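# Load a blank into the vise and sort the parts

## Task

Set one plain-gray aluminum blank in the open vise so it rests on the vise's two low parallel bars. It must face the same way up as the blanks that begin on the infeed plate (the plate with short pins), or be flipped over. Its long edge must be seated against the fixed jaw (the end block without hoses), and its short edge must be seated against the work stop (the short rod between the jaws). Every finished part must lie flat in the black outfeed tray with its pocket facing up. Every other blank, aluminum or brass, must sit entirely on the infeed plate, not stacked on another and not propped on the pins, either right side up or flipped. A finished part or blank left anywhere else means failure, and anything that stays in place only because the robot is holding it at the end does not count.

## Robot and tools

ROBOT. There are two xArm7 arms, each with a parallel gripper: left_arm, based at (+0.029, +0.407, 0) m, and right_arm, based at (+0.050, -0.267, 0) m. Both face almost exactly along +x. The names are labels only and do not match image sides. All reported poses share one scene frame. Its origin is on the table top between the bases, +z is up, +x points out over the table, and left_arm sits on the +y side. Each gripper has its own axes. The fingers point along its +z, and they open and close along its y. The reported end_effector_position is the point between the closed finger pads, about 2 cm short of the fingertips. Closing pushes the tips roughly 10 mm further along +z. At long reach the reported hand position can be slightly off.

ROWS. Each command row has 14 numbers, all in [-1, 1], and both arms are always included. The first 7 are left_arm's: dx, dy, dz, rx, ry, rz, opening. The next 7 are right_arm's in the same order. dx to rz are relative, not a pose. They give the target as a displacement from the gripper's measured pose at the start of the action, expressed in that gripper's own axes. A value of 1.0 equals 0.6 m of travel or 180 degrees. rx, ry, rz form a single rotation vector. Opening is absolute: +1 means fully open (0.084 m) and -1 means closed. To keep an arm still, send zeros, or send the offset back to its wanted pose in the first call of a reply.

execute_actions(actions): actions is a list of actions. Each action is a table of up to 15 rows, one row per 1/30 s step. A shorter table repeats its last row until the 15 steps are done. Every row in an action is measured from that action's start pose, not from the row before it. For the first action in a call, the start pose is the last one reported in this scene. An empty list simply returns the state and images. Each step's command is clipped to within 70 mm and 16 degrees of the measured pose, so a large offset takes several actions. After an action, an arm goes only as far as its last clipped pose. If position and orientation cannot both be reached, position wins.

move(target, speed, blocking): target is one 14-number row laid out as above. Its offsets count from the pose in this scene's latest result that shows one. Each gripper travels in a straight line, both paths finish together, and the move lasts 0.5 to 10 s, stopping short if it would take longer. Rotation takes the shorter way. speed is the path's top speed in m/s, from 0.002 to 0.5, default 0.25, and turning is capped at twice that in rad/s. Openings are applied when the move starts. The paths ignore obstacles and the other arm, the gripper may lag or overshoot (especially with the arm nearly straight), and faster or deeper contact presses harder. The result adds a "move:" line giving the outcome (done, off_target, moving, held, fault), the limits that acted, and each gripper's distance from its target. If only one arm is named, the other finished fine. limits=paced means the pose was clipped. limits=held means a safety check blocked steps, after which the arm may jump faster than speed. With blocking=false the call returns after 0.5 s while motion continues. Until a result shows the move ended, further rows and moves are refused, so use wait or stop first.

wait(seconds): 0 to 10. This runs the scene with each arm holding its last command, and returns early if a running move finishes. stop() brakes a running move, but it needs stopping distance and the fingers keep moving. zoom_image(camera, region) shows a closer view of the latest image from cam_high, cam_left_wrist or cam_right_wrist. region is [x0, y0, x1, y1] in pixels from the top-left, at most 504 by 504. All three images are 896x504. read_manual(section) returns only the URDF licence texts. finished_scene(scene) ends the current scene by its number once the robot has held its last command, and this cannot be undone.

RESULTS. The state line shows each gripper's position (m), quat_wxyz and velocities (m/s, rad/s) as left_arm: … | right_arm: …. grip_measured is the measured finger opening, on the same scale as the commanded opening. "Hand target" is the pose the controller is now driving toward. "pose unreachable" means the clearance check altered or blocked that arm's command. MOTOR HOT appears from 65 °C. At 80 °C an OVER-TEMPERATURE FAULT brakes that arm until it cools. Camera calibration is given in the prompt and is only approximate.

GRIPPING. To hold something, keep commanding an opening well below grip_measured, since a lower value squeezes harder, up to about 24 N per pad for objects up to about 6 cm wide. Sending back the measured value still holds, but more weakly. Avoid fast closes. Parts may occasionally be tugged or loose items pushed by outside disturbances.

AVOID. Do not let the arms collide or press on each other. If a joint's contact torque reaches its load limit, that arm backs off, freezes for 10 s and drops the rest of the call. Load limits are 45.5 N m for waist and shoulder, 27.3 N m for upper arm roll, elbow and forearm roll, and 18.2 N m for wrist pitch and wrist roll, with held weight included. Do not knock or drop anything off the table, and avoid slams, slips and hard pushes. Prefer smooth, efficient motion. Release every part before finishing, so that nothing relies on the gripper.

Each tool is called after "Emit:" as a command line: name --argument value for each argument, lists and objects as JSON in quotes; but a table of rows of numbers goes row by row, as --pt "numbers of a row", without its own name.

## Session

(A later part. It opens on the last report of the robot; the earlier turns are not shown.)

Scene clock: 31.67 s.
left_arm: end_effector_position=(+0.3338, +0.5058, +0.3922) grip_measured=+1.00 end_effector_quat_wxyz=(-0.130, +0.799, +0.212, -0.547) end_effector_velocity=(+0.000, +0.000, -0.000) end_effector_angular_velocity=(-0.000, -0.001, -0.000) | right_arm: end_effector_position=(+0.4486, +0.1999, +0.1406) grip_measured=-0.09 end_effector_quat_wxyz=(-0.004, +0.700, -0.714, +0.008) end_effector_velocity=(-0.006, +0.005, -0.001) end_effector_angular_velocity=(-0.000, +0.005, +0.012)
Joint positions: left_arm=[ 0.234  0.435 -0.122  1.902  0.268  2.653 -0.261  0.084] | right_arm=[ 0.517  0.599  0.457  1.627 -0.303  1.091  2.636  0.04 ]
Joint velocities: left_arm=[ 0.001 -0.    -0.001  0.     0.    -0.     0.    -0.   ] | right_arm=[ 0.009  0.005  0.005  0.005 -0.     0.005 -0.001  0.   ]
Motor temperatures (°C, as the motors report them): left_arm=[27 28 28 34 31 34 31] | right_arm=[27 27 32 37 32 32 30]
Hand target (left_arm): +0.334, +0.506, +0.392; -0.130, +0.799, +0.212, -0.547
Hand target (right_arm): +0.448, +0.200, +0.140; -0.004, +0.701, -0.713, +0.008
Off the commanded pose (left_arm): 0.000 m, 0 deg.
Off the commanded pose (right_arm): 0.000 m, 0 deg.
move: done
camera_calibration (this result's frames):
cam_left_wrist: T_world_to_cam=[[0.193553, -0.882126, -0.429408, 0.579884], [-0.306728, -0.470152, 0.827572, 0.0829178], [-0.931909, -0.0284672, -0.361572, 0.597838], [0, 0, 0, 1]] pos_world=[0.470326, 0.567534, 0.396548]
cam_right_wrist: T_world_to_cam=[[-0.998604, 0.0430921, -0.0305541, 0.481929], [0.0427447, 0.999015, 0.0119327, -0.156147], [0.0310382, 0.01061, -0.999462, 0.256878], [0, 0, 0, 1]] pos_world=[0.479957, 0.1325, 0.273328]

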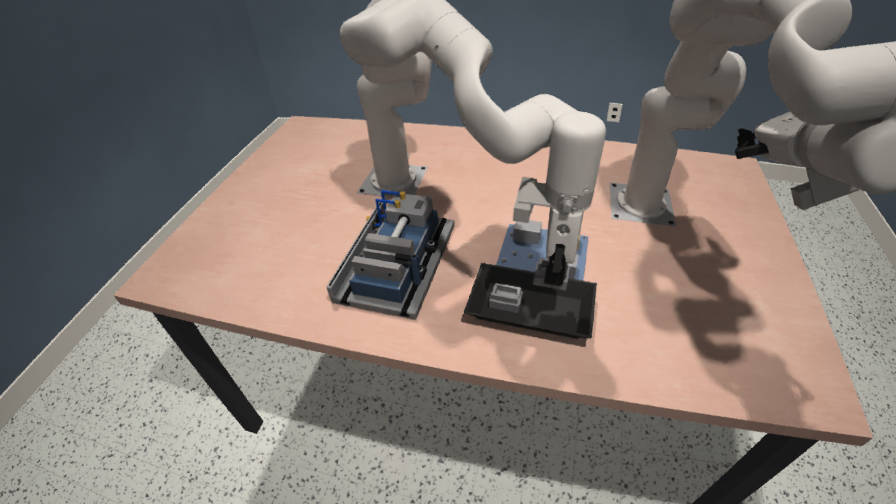

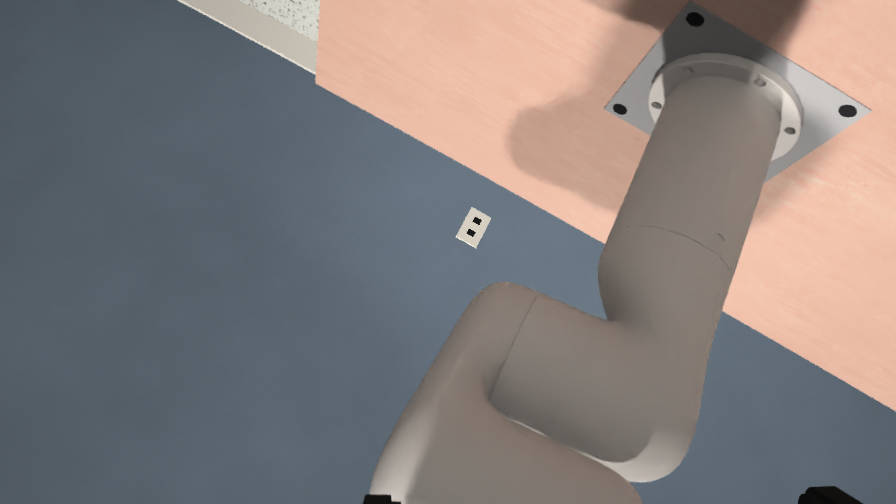

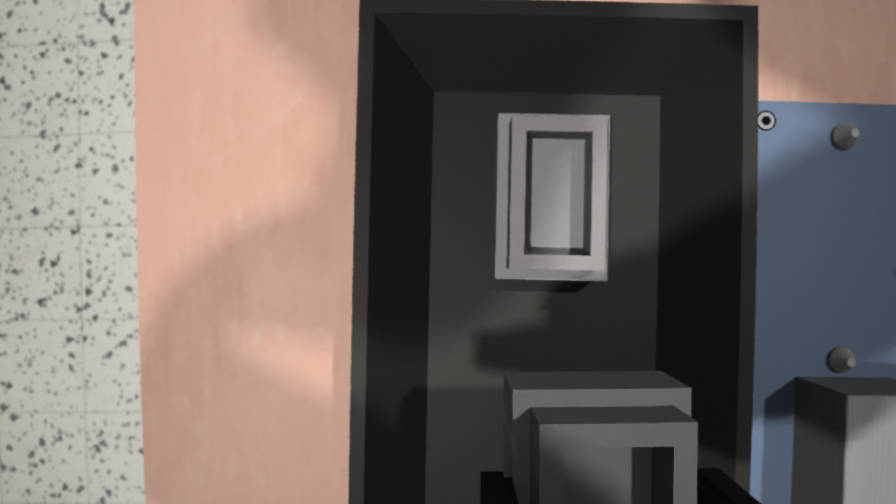

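Emit:
move --target '[0,0,0,0,0,0,1,0,0,0.135,-0.006,0,-0.005,-0.8]' --speed 0.15

Emit:
execute_actions --actions '[[[0,0,0,0,0,0,1,0,0,0.007,0,0,0,-0.8]],[[0,0,0,0,0,0,1,0,0,0.006,0,0,0,-0.8]]]'

Emit:
zoom_image --camera "cam_high" --region '[480, 250, 600, 350]'

Scene clock: 37.63 s.
left_arm: end_effector_position=(+0.3338, +0.5058, +0.3922) grip_measured=+1.00 end_effector_quat_wxyz=(-0.130, +0.799, +0.212, -0.547) end_effector_velocity=(-0.000, +0.001, -0.000) end_effector_angular_velocity=(+0.002, +0.000, +0.003) | right_arm: end_effector_position=(+0.4502, +0.1997, +0.0604) grip_measured=-0.09 end_effector_quat_wxyz=(+0.002, +0.706, -0.708, +0.001) end_effector_velocity=(-0.002, -0.004, -0.008) end_effector_angular_velocity=(-0.013, +0.010, -0.001)
Joint positions: left_arm=[ 0.234  0.435 -0.122  1.902  0.268  2.653 -0.261  0.084] | right_arm=[ 0.524  0.718  0.428  1.579 -0.347  0.941  2.642  0.04 ]
Joint velocities: left_arm=[ 0.001 -0.     0.002 -0.001  0.    -0.001 -0.001  0.   ] | right_arm=[-0.     0.008 -0.004 -0.008 -0.001  0.001  0.001 -0.   ]
Motor temperatures (°C, as the motors report them): left_arm=[27 28 28 34 31 34 31] | right_arm=[27 27 32 37 32 32 30]
Hand target (left_arm): +0.334, +0.506, +0.392; -0.130, +0.799, +0.212, -0.547
Hand target (right_arm): +0.450, +0.199, +0.060; +0.002, +0.706, -0.708, +0.001
Off the commanded pose (left_arm): 0.000 m, 0 deg.
Off the commanded pose (right_arm): 0.001 m, 0 deg.
move: done
camera_calibration (this result's frames):
cam_left_wrist: T_world_to_cam=[[0.193553, -0.882126, -0.429408, 0.579884], [-0.306728, -0.470152, 0.827572, 0.0829177], [-0.93191, -0.0284674, -0.361572, 0.597838], [0, 0, 0, 1]] pos_world=[0.470326, 0.567534, 0.396548]
cam_right_wrist: T_world_to_cam=[[-0.99954, 0.0274742, -0.0128361, 0.48354], [0.0273157, 0.99955, 0.0123677, -0.148296], [0.0131701, 0.0120114, -0.999841, 0.184476], [0, 0, 0, 1]] pos_world=[0.484939, 0.132729, 0.192487]

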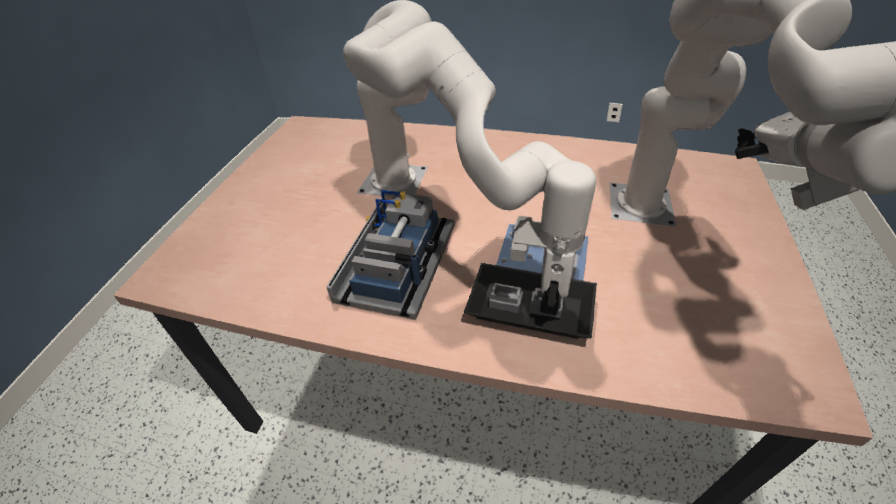

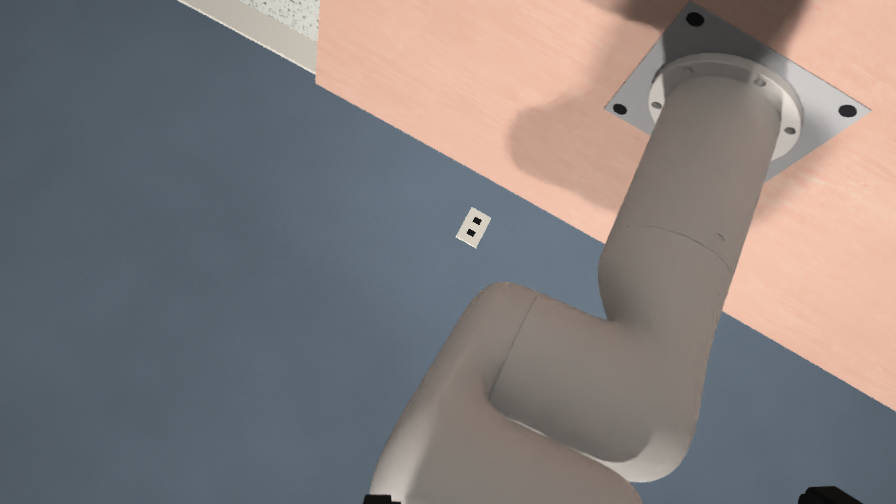

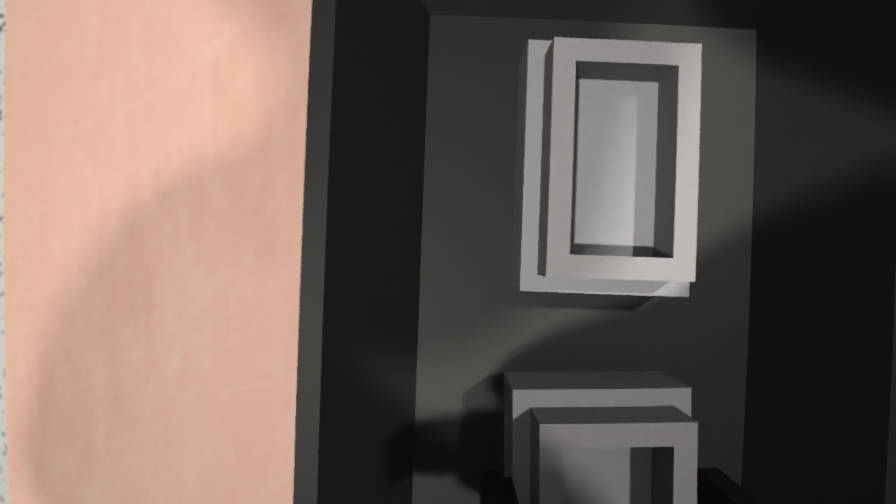

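Scene clock: 38.63 s.
left_arm: end_effector_position=(+0.3338, +0.5058, +0.3922) grip_measured=+1.00 end_effector_quat_wxyz=(-0.130, +0.799, +0.212, -0.547) end_effector_velocity=(+0.000, -0.000, +0.000) end_effector_angular_velocity=(+0.000, -0.000, -0.000) | right_arm: end_effector_position=(+0.4502, +0.1998, +0.0529) grip_measured=-0.09 end_effector_quat_wxyz=(+0.001, +0.706, -0.708, +0.001) end_effector_velocity=(-0.000, -0.001, -0.001) end_effector_angular_velocity=(-0.002, +0.001, -0.001)
Joint positions: left_arm=[ 0.234  0.435 -0.122  1.902  0.268  2.653 -0.261  0.084] | right_arm=[ 0.527  0.73   0.424  1.576 -0.353  0.926  2.646  0.04 ]
Joint velocities: left_arm=[-0.001  0.     0.001  0.001 -0.     0.001  0.     0.   ] | right_arm=[ 0.     0.001 -0.001 -0.    -0.     0.001  0.001 -0.   ]
Motor temperatures (°C, as the motors report them): left_arm=[27 28 28 34 31 34 31] | right_arm=[27 28 32 37 32 32 30]
Hand target (left_arm): +0.334, +0.506, +0.392; -0.130, +0.799, +0.212, -0.547
Hand target (right_arm): +0.450, +0.200, +0.053; +0.001, +0.706, -0.708, +0.001
Off the commanded pose (left_arm): 0.000 m, 0 deg.
Off the commanded pose (right_arm): 0.000 m, 0 deg.
camera_calibration (this result's frames):
cam_left_wrist: T_world_to_cam=[[0.193553, -0.882126, -0.429408, 0.579884], [-0.306728, -0.470152, 0.827572, 0.0829177], [-0.93191, -0.0284673, -0.361572, 0.597838], [0, 0, 0, 1]] pos_world=[0.470326, 0.567534, 0.396548]
cam_right_wrist: T_world_to_cam=[[-0.999536, 0.0274759, -0.0131376, 0.483523], [0.0273095, 0.999547, 0.0126782, -0.148281], [0.01348, 0.0123135, -0.999833, 0.176697], [0, 0, 0, 1]] pos_world=[0.484966, 0.132752, 0.1849]

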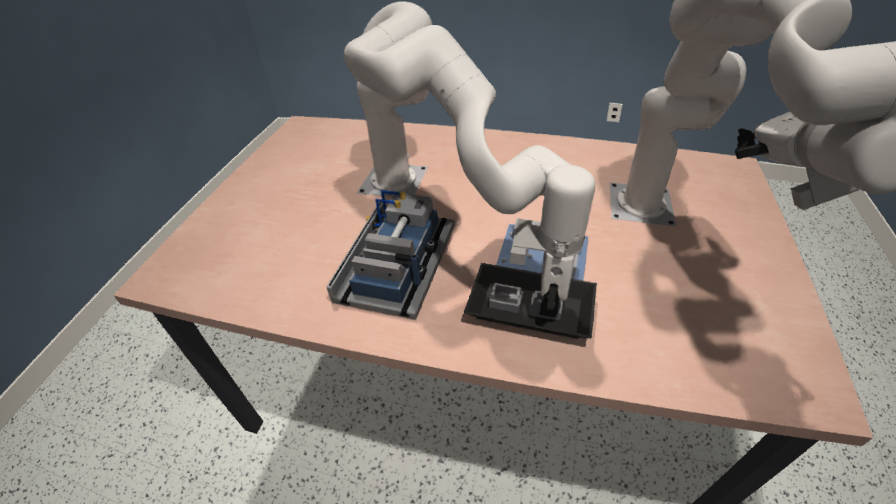

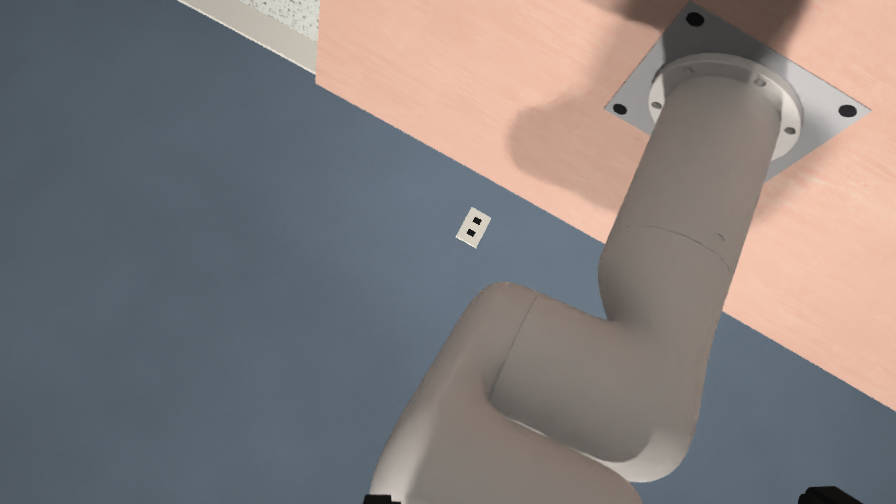

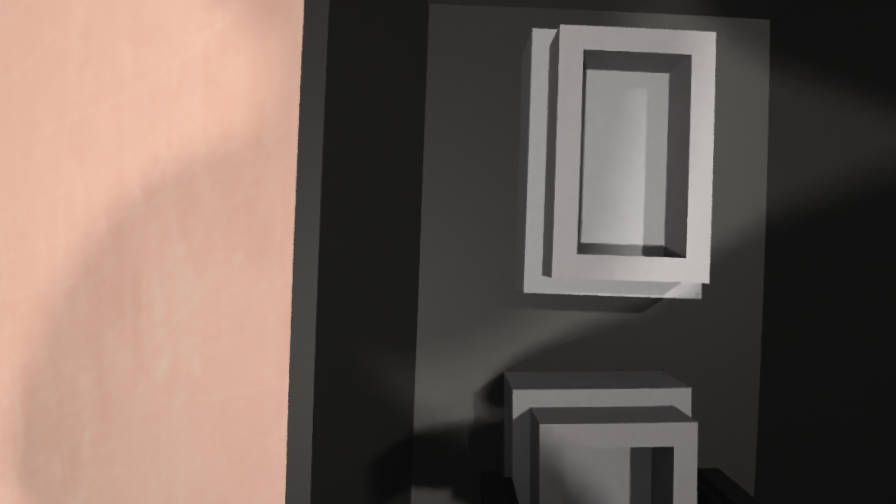

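Region (480, 250, 600, 350) of cam_high's 896x504 image, scaled by 4.200, with more detail than that image has.

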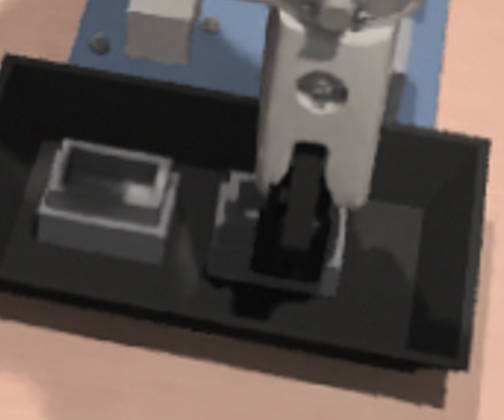

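Emit:
execute_actions --actions '[[[0,0,0,0,0,0,1,0,0,0.004,0,0,0,-0.8]],[[0,0,0,0,0,0,1,0,0,0.004,0,0,0,-0.8]]]'

Scene clock: 42.63 s.
left_arm: end_effector_position=(+0.3338, +0.5058, +0.3922) grip_measured=+1.00 end_effector_quat_wxyz=(-0.130, +0.799, +0.212, -0.547) end_effector_velocity=(-0.000, +0.000, -0.000) end_effector_angular_velocity=(+0.001, +0.000, +0.001) | right_arm: end_effector_position=(+0.4512, +0.2009, +0.0508) grip_measured=-0.09 end_effector_quat_wxyz=(-0.001, +0.706, -0.708, +0.001) end_effector_velocity=(+0.001, -0.001, -0.001) end_effector_angular_velocity=(-0.002, +0.001, -0.002)
Joint positions: left_arm=[ 0.234  0.435 -0.122  1.902  0.268  2.653 -0.261  0.084] | right_arm=[ 0.528  0.735  0.422  1.577 -0.356  0.917  2.648  0.04 ]
Joint velocities: left_arm=[ 0.001 -0.    -0.    -0.     0.    -0.    -0.001  0.   ] | right_arm=[-0.003  0.001  0.001 -0.001 -0.001  0.     0.     0.   ]
Motor temperatures (°C, as the motors report them): left_arm=[27 28 28 34 31 34 31] | right_arm=[27 28 32 37 32 32 30]
Hand target (left_arm): +0.334, +0.506, +0.392; -0.130, +0.799, +0.212, -0.547
Hand target (right_arm): +0.451, +0.200, +0.049; +0.000, +0.706, -0.708, +0.001
Off the commanded pose (left_arm): 0.000 m, 0 deg.
Off the commanded pose (right_arm): 0.002 m, 0 deg.
camera_calibration (this result's frames):
cam_left_wrist: T_world_to_cam=[[0.193553, -0.882126, -0.429408, 0.579884], [-0.306728, -0.470152, 0.827572, 0.0829178], [-0.93191, -0.0284674, -0.361572, 0.597838], [0, 0, 0, 1]] pos_world=[0.470326, 0.567534, 0.396548]
cam_right_wrist: T_world_to_cam=[[-0.99948, 0.0276686, -0.0165514, 0.484516], [0.0274018, 0.999494, 0.0161364, -0.149559], [0.0169895, 0.0156745, -0.999733, 0.172361], [0, 0, 0, 1]] pos_world=[0.485434, 0.133376, 0.182748]

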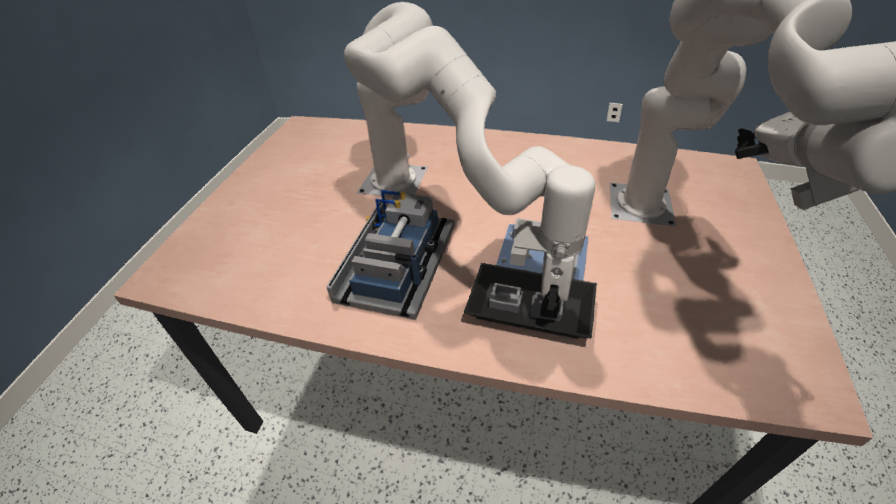

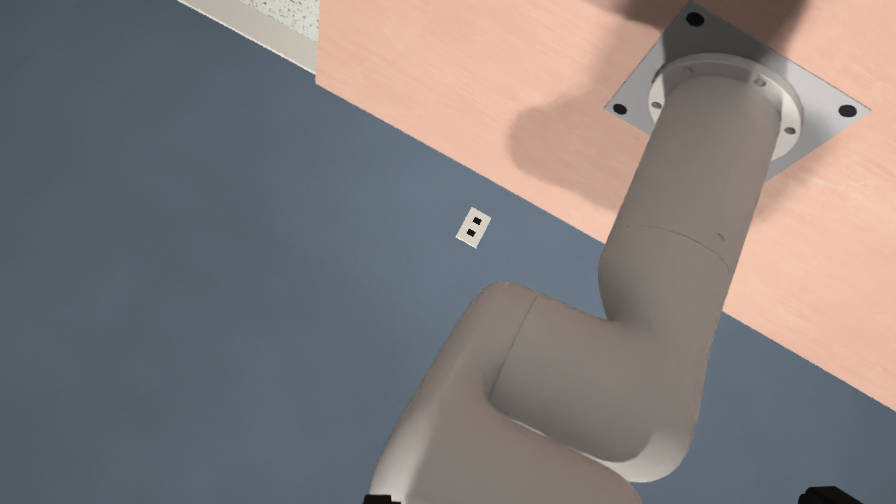

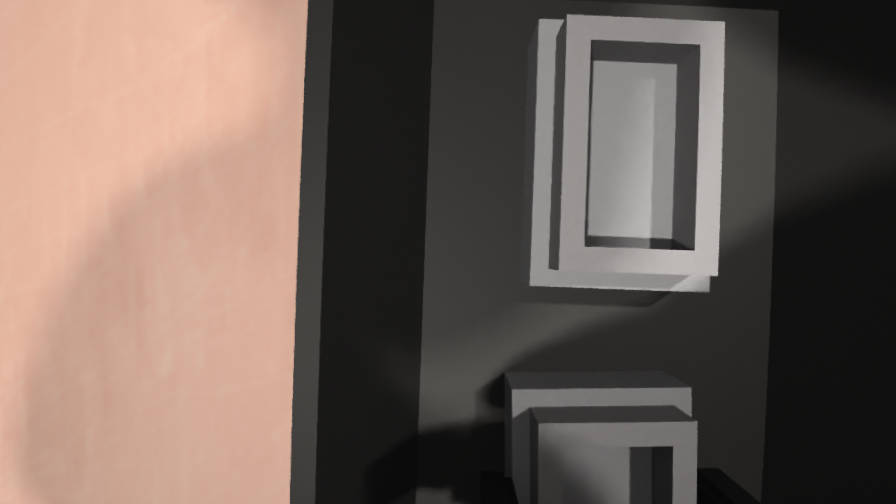

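Emit:
execute_actions --actions '[[[0,0,0,0,0,0,1,0,0,0,0,0,0,0.3]],[[0,0,0,0,0,0,1,0,0,-0.1,0,0,0,0.3]]]'

Emit:
move --target '[0,0,0,0,0,0,1,0.1,0.355,-0.04,0,0,0.013,0.5]'

Scene clock: 46.13 s.
left_arm: end_effector_position=(+0.3338, +0.5058, +0.3922) grip_measured=+1.00 end_effector_quat_wxyz=(-0.130, +0.799, +0.212, -0.547) end_effector_velocity=(-0.000, -0.000, +0.000) end_effector_angular_velocity=(+0.001, +0.001, -0.001) | right_arm: end_effector_position=(+0.4500, +0.1992, +0.1070) grip_measured=+0.29 end_effector_quat_wxyz=(+0.003, +0.706, -0.708, +0.001) end_effector_velocity=(+0.004, +0.008, +0.015) end_effector_angular_velocity=(+0.025, -0.019, +0.002)
Joint positions: left_arm=[ 0.234  0.435 -0.122  1.902  0.268  2.653 -0.261  0.084] | right_arm=[ 0.515  0.651  0.448  1.611 -0.312  1.038  2.621  0.056]
Joint velocities: left_arm=[-0.001 -0.     0.    -0.    -0.     0.001 -0.001 -0.   ] | right_arm=[ 0.002 -0.012  0.005  0.02   0.002 -0.    -0.002  0.   ]
Motor temperatures (°C, as the motors report them): left_arm=[27 28 28 34 31 34 31] | right_arm=[27 28 32 37 32 32 30]
Hand target (left_arm): +0.334, +0.506, +0.392; -0.130, +0.799, +0.212, -0.547
Hand target (right_arm): +0.451, +0.201, +0.110; +0.000, +0.706, -0.708, +0.001
Off the commanded pose (left_arm): 0.000 m, 0 deg.
Off the commanded pose (right_arm): 0.003 m, 0 deg.
camera_calibration (this result's frames):
cam_left_wrist: T_world_to_cam=[[0.193553, -0.882126, -0.429408, 0.579884], [-0.306728, -0.470152, 0.827572, 0.0829175], [-0.93191, -0.0284675, -0.361572, 0.597838], [0, 0, 0, 1]] pos_world=[0.470326, 0.567534, 0.396548]
cam_right_wrist: T_world_to_cam=[[-0.999545, 0.0278813, -0.0115391, 0.48379], [0.0277612, 0.99956, 0.0104396, -0.148339], [0.011825, 0.0101145, -0.999879, 0.232082], [0, 0, 0, 1]] pos_world=[0.484944, 0.132438, 0.239185]

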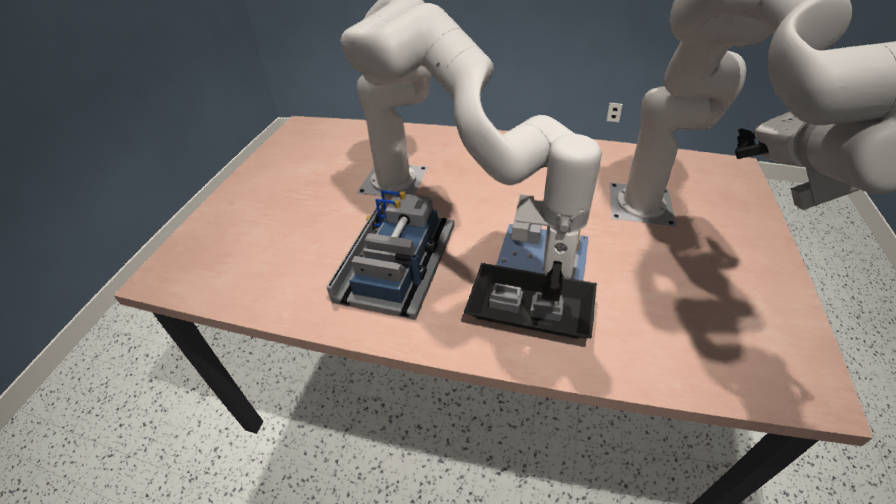

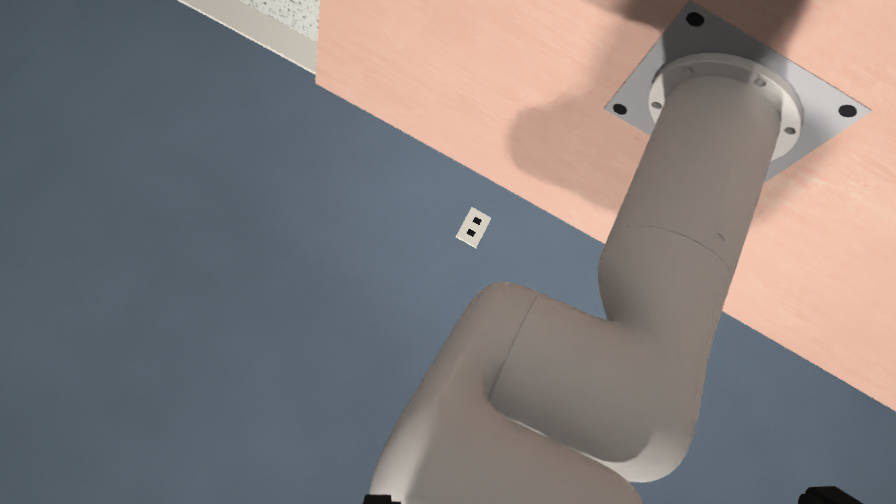

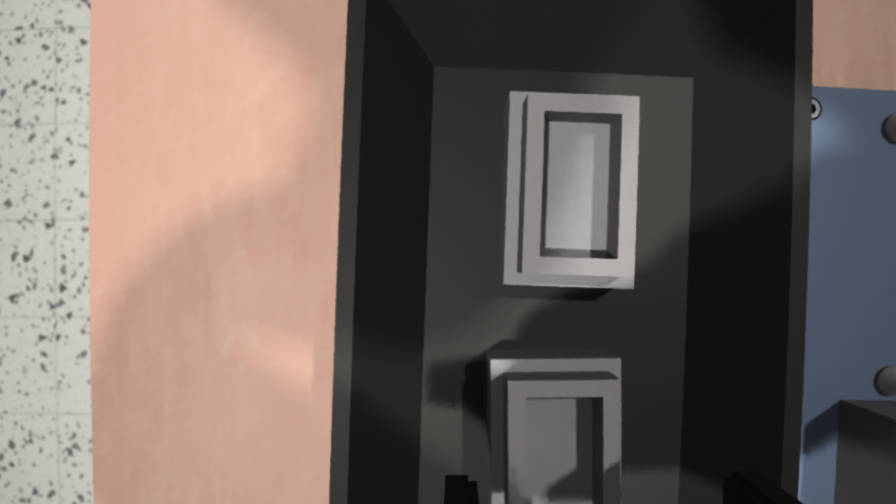

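Scene clock: 47.53 s.
left_arm: end_effector_position=(+0.3338, +0.5058, +0.3922) grip_measured=+1.00 end_effector_quat_wxyz=(-0.130, +0.799, +0.212, -0.547) end_effector_velocity=(+0.000, -0.000, +0.000) end_effector_angular_velocity=(+0.000, -0.001, -0.001) | right_arm: end_effector_position=(+0.2375, +0.1401, +0.1320) grip_measured=+0.49 end_effector_quat_wxyz=(+0.003, +0.691, -0.723, +0.001) end_effector_velocity=(-0.005, +0.001, +0.000) end_effector_angular_velocity=(+0.001, +0.001, +0.010)
Joint positions: left_arm=[ 0.234  0.435 -0.122  1.902  0.268  2.653 -0.261  0.084] | right_arm=[ 0.509  0.065  0.632  0.886 -0.051  0.84   2.793  0.065]
Joint velocities: left_arm=[-0.    -0.    -0.001  0.001  0.001 -0.     0.    -0.   ] | right_arm=[ 0.004 -0.007  0.005 -0.006  0.006 -0.001 -0.004 -0.   ]
Motor temperatures (°C, as the motors report them): left_arm=[27 28 28 34 31 34 31] | right_arm=[27 28 32 37 32 32 30]
Hand target (left_arm): +0.334, +0.506, +0.392; -0.130, +0.799, +0.212, -0.547
Hand target (right_arm): +0.237, +0.140, +0.132; +0.003, +0.691, -0.723, +0.001
Off the commanded pose (left_arm): 0.000 m, 0 deg.
Off the commanded pose (right_arm): 0.001 m, 0 deg.
move: done
camera_calibration (this result's frames):
cam_left_wrist: T_world_to_cam=[[0.193552, -0.882126, -0.429407, 0.579884], [-0.306728, -0.470152, 0.827572, 0.0829173], [-0.93191, -0.0284674, -0.361572, 0.597838], [0, 0, 0, 1]] pos_world=[0.470326, 0.567534, 0.396548]
cam_right_wrist: T_world_to_cam=[[-0.997459, 0.0704313, -0.0107107, 0.266738], [0.0703153, 0.997466, 0.0108492, -0.093536], [0.0114477, 0.0100685, -0.999884, 0.260216], [0, 0, 0, 1]] pos_world=[0.269658, 0.0718923, 0.264057]

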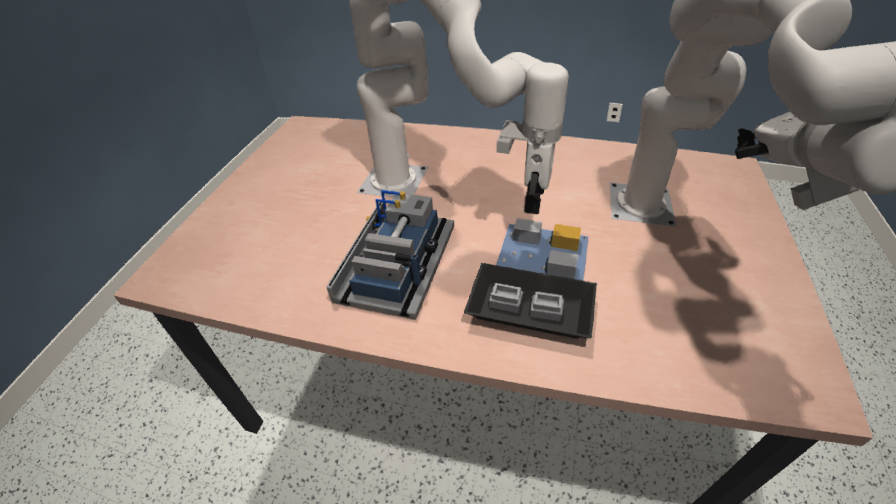

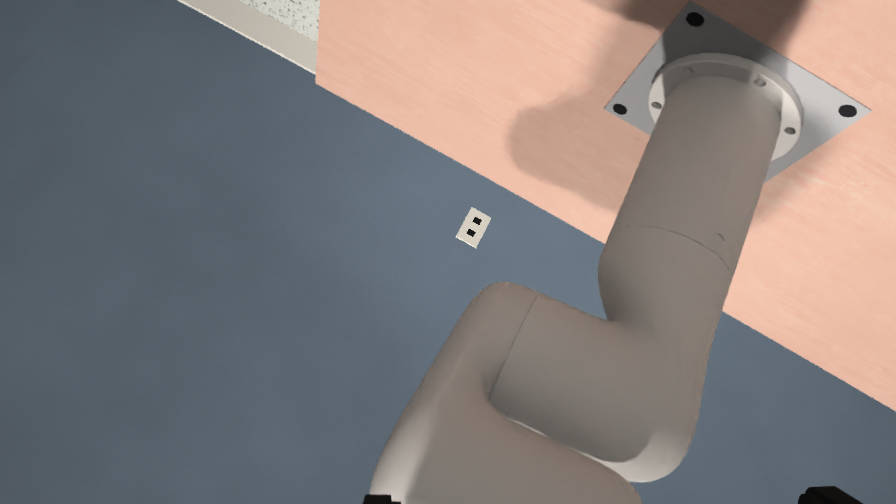

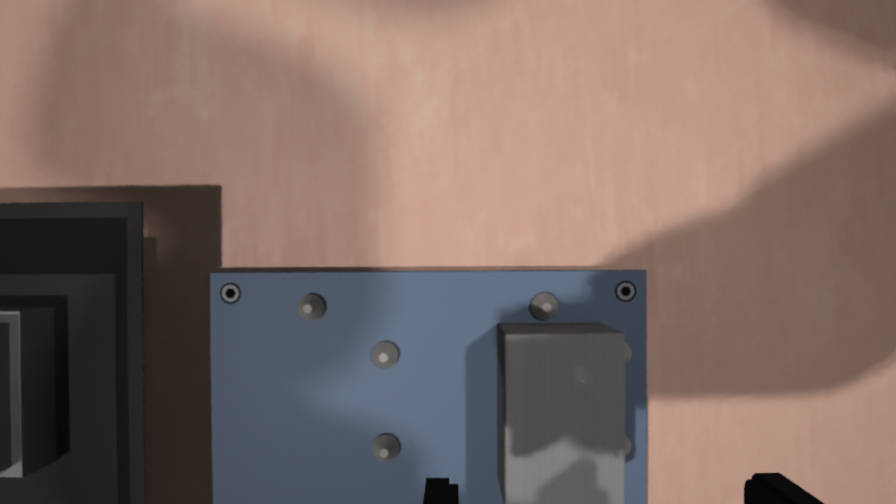

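Emit:
move --target '[0,0,0,0,0,0,1,0.011,0.006,0.13,0,0,-0.001,0.5]' --speed 0.12

Emit:
execute_actions --actions '[[[0,0,0,0,0,0,1,0,0,0,0,0,0,0.05]],[[0,0,0,0,0,0,1,0,0,0,0,0,0,-0.6]]]'

Scene clock: 51.90 s.
left_arm: end_effector_position=(+0.3338, +0.5058, +0.3922) grip_measured=+1.00 end_effector_quat_wxyz=(-0.130, +0.799, +0.212, -0.547) end_effector_velocity=(+0.000, -0.001, +0.000) end_effector_angular_velocity=(+0.000, +0.001, -0.004) | right_arm: end_effector_position=(+0.2335, +0.1334, +0.0544) grip_measured=+0.49 end_effector_quat_wxyz=(+0.002, +0.692, -0.722, +0.001) end_effector_velocity=(-0.000, -0.003, -0.003) end_effector_angular_velocity=(-0.006, +0.002, -0.001)
Joint positions: left_arm=[ 0.234  0.435 -0.122  1.902  0.268  2.653 -0.261  0.084] | right_arm=[ 0.54   0.233  0.591  0.799 -0.222  0.622  2.917  0.065]
Joint velocities: left_arm=[-0.004  0.    -0.    -0.    -0.     0.001 -0.001 -0.   ] | right_arm=[ 0.001  0.004 -0.003 -0.004 -0.004 -0.001  0.002 -0.   ]
Motor temperatures (°C, as the motors report them): left_arm=[27 28 28 34 31 34 31] | right_arm=[27 28 32 37 32 32 30]
Hand target (left_arm): +0.334, +0.506, +0.392; -0.130, +0.799, +0.212, -0.547
Hand target (right_arm): +0.233, +0.133, +0.054; +0.003, +0.692, -0.722, +0.001
Off the commanded pose (left_arm): 0.000 m, 0 deg.
Off the commanded pose (right_arm): 0.000 m, 0 deg.
move: done
camera_calibration (this result's frames):
cam_left_wrist: T_world_to_cam=[[0.193552, -0.882126, -0.429407, 0.579884], [-0.306728, -0.470152, 0.827572, 0.0829172], [-0.93191, -0.0284674, -0.361571, 0.597838], [0, 0, 0, 1]] pos_world=[0.470326, 0.567534, 0.396548]
cam_right_wrist: T_world_to_cam=[[-0.997662, 0.0674056, -0.0112861, 0.262909], [0.0672764, 0.997669, 0.011463, -0.0850773], [0.0120325, 0.0106769, -0.999871, 0.182553], [0, 0, 0, 1]] pos_world=[0.265822, 0.0652082, 0.186472]

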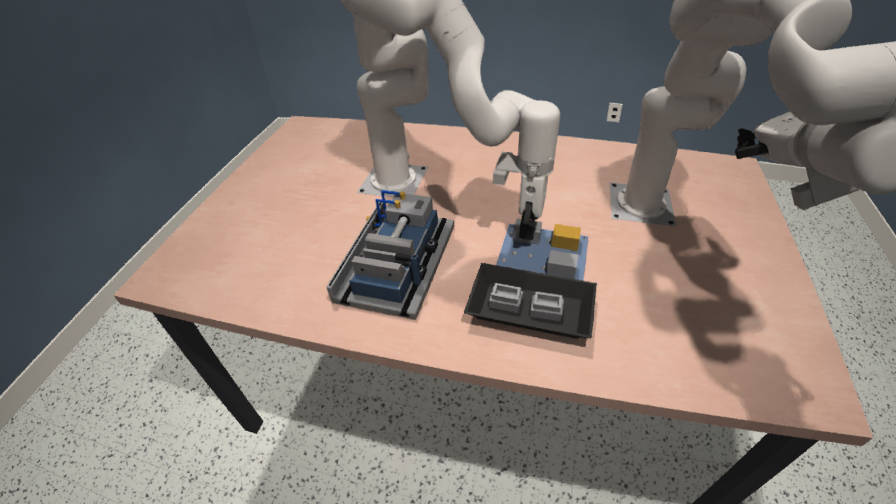

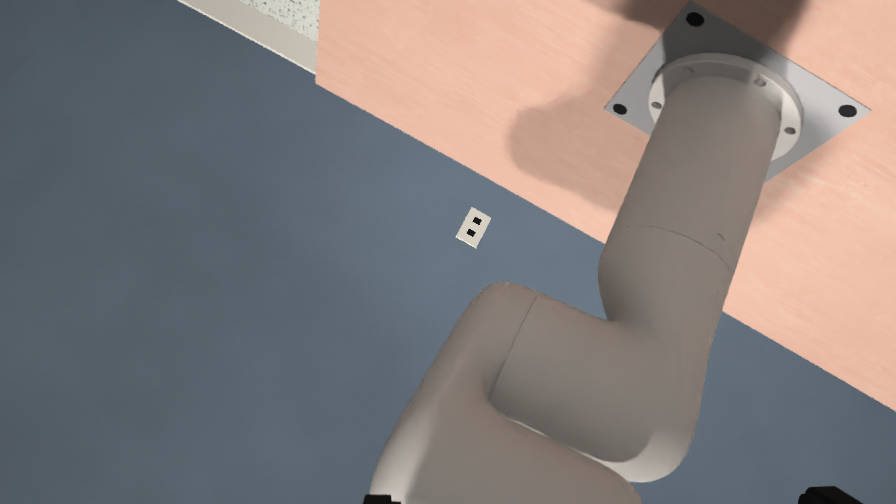

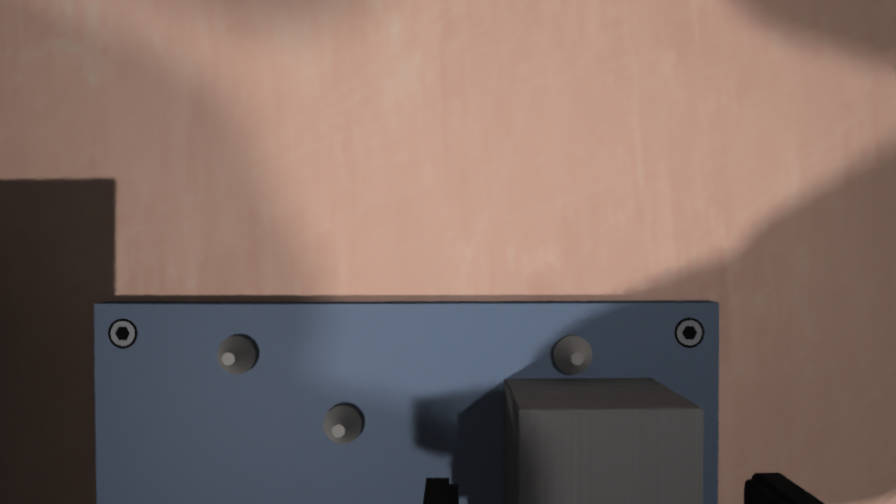

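Scene clock: 52.90 s.
left_arm: end_effector_position=(+0.3338, +0.5058, +0.3922) grip_measured=+1.00 end_effector_quat_wxyz=(-0.130, +0.799, +0.212, -0.547) end_effector_velocity=(-0.000, -0.000, +0.000) end_effector_angular_velocity=(-0.000, +0.001, -0.001) | right_arm: end_effector_position=(+0.2335, +0.1335, +0.0545) grip_measured=-0.10 end_effector_quat_wxyz=(+0.002, +0.692, -0.722, +0.001) end_effector_velocity=(-0.000, -0.000, -0.000) end_effector_angular_velocity=(+0.000, +0.000, +0.001)
Joint positions: left_arm=[ 0.234  0.435 -0.122  1.902  0.268  2.653 -0.261  0.084] | right_arm=[ 0.54   0.233  0.591  0.799 -0.222  0.622  2.917  0.04 ]
Joint velocities: left_arm=[-0.001 -0.    -0.    -0.001  0.     0.001  0.     0.   ] | right_arm=[ 0.     0.    -0.    -0.     0.    -0.001 -0.001 -0.   ]
Motor temperatures (°C, as the motors report them): left_arm=[27 28 28 34 31 34 31] | right_arm=[27 28 32 37 32 32 30]
Hand target (left_arm): +0.334, +0.506, +0.392; -0.130, +0.799, +0.212, -0.547
Hand target (right_arm): +0.234, +0.133, +0.054; +0.002, +0.692, -0.722, +0.001
Off the commanded pose (left_arm): 0.000 m, 0 deg.
Off the commanded pose (right_arm): 0.000 m, 0 deg.
camera_calibration (this result's frames):
cam_left_wrist: T_world_to_cam=[[0.193552, -0.882126, -0.429407, 0.579884], [-0.306727, -0.470152, 0.827572, 0.0829172], [-0.93191, -0.0284676, -0.361571, 0.597838], [0, 0, 0, 1]] pos_world=[0.470326, 0.567534, 0.396547]
cam_right_wrist: T_world_to_cam=[[-0.997663, 0.0673764, -0.0113478, 0.262919], [0.0672452, 0.997669, 0.0115734, -0.0851215], [0.0121011, 0.0107832, -0.999869, 0.182567], [0, 0, 0, 1]] pos_world=[0.26582, 0.0652399, 0.186512]

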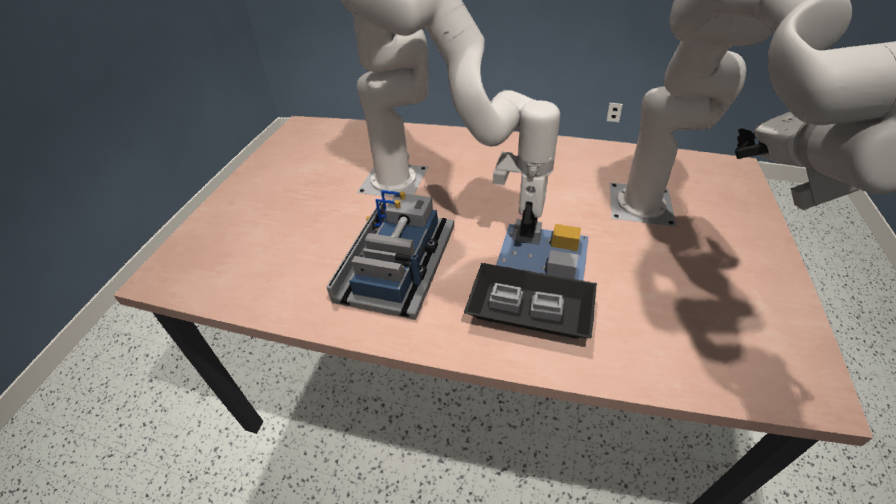

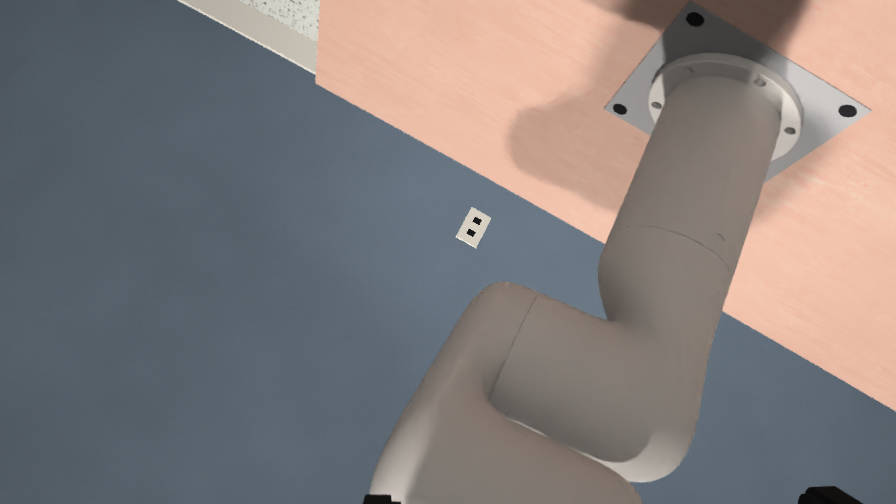

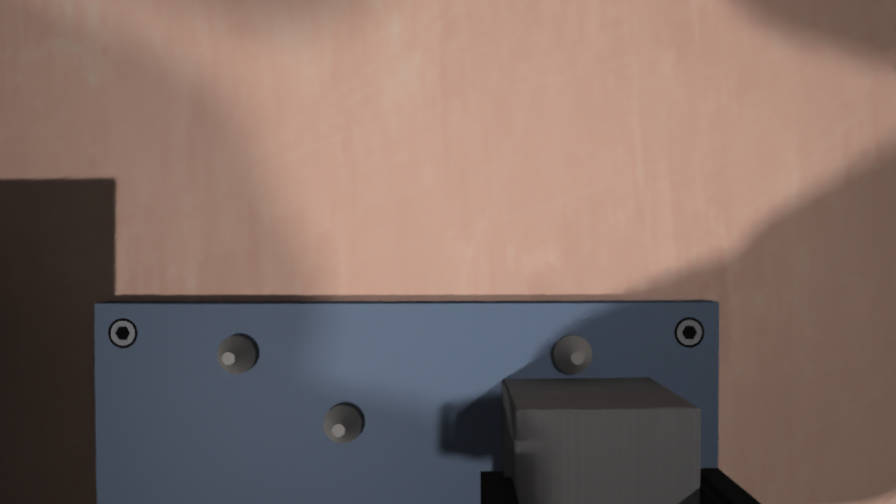

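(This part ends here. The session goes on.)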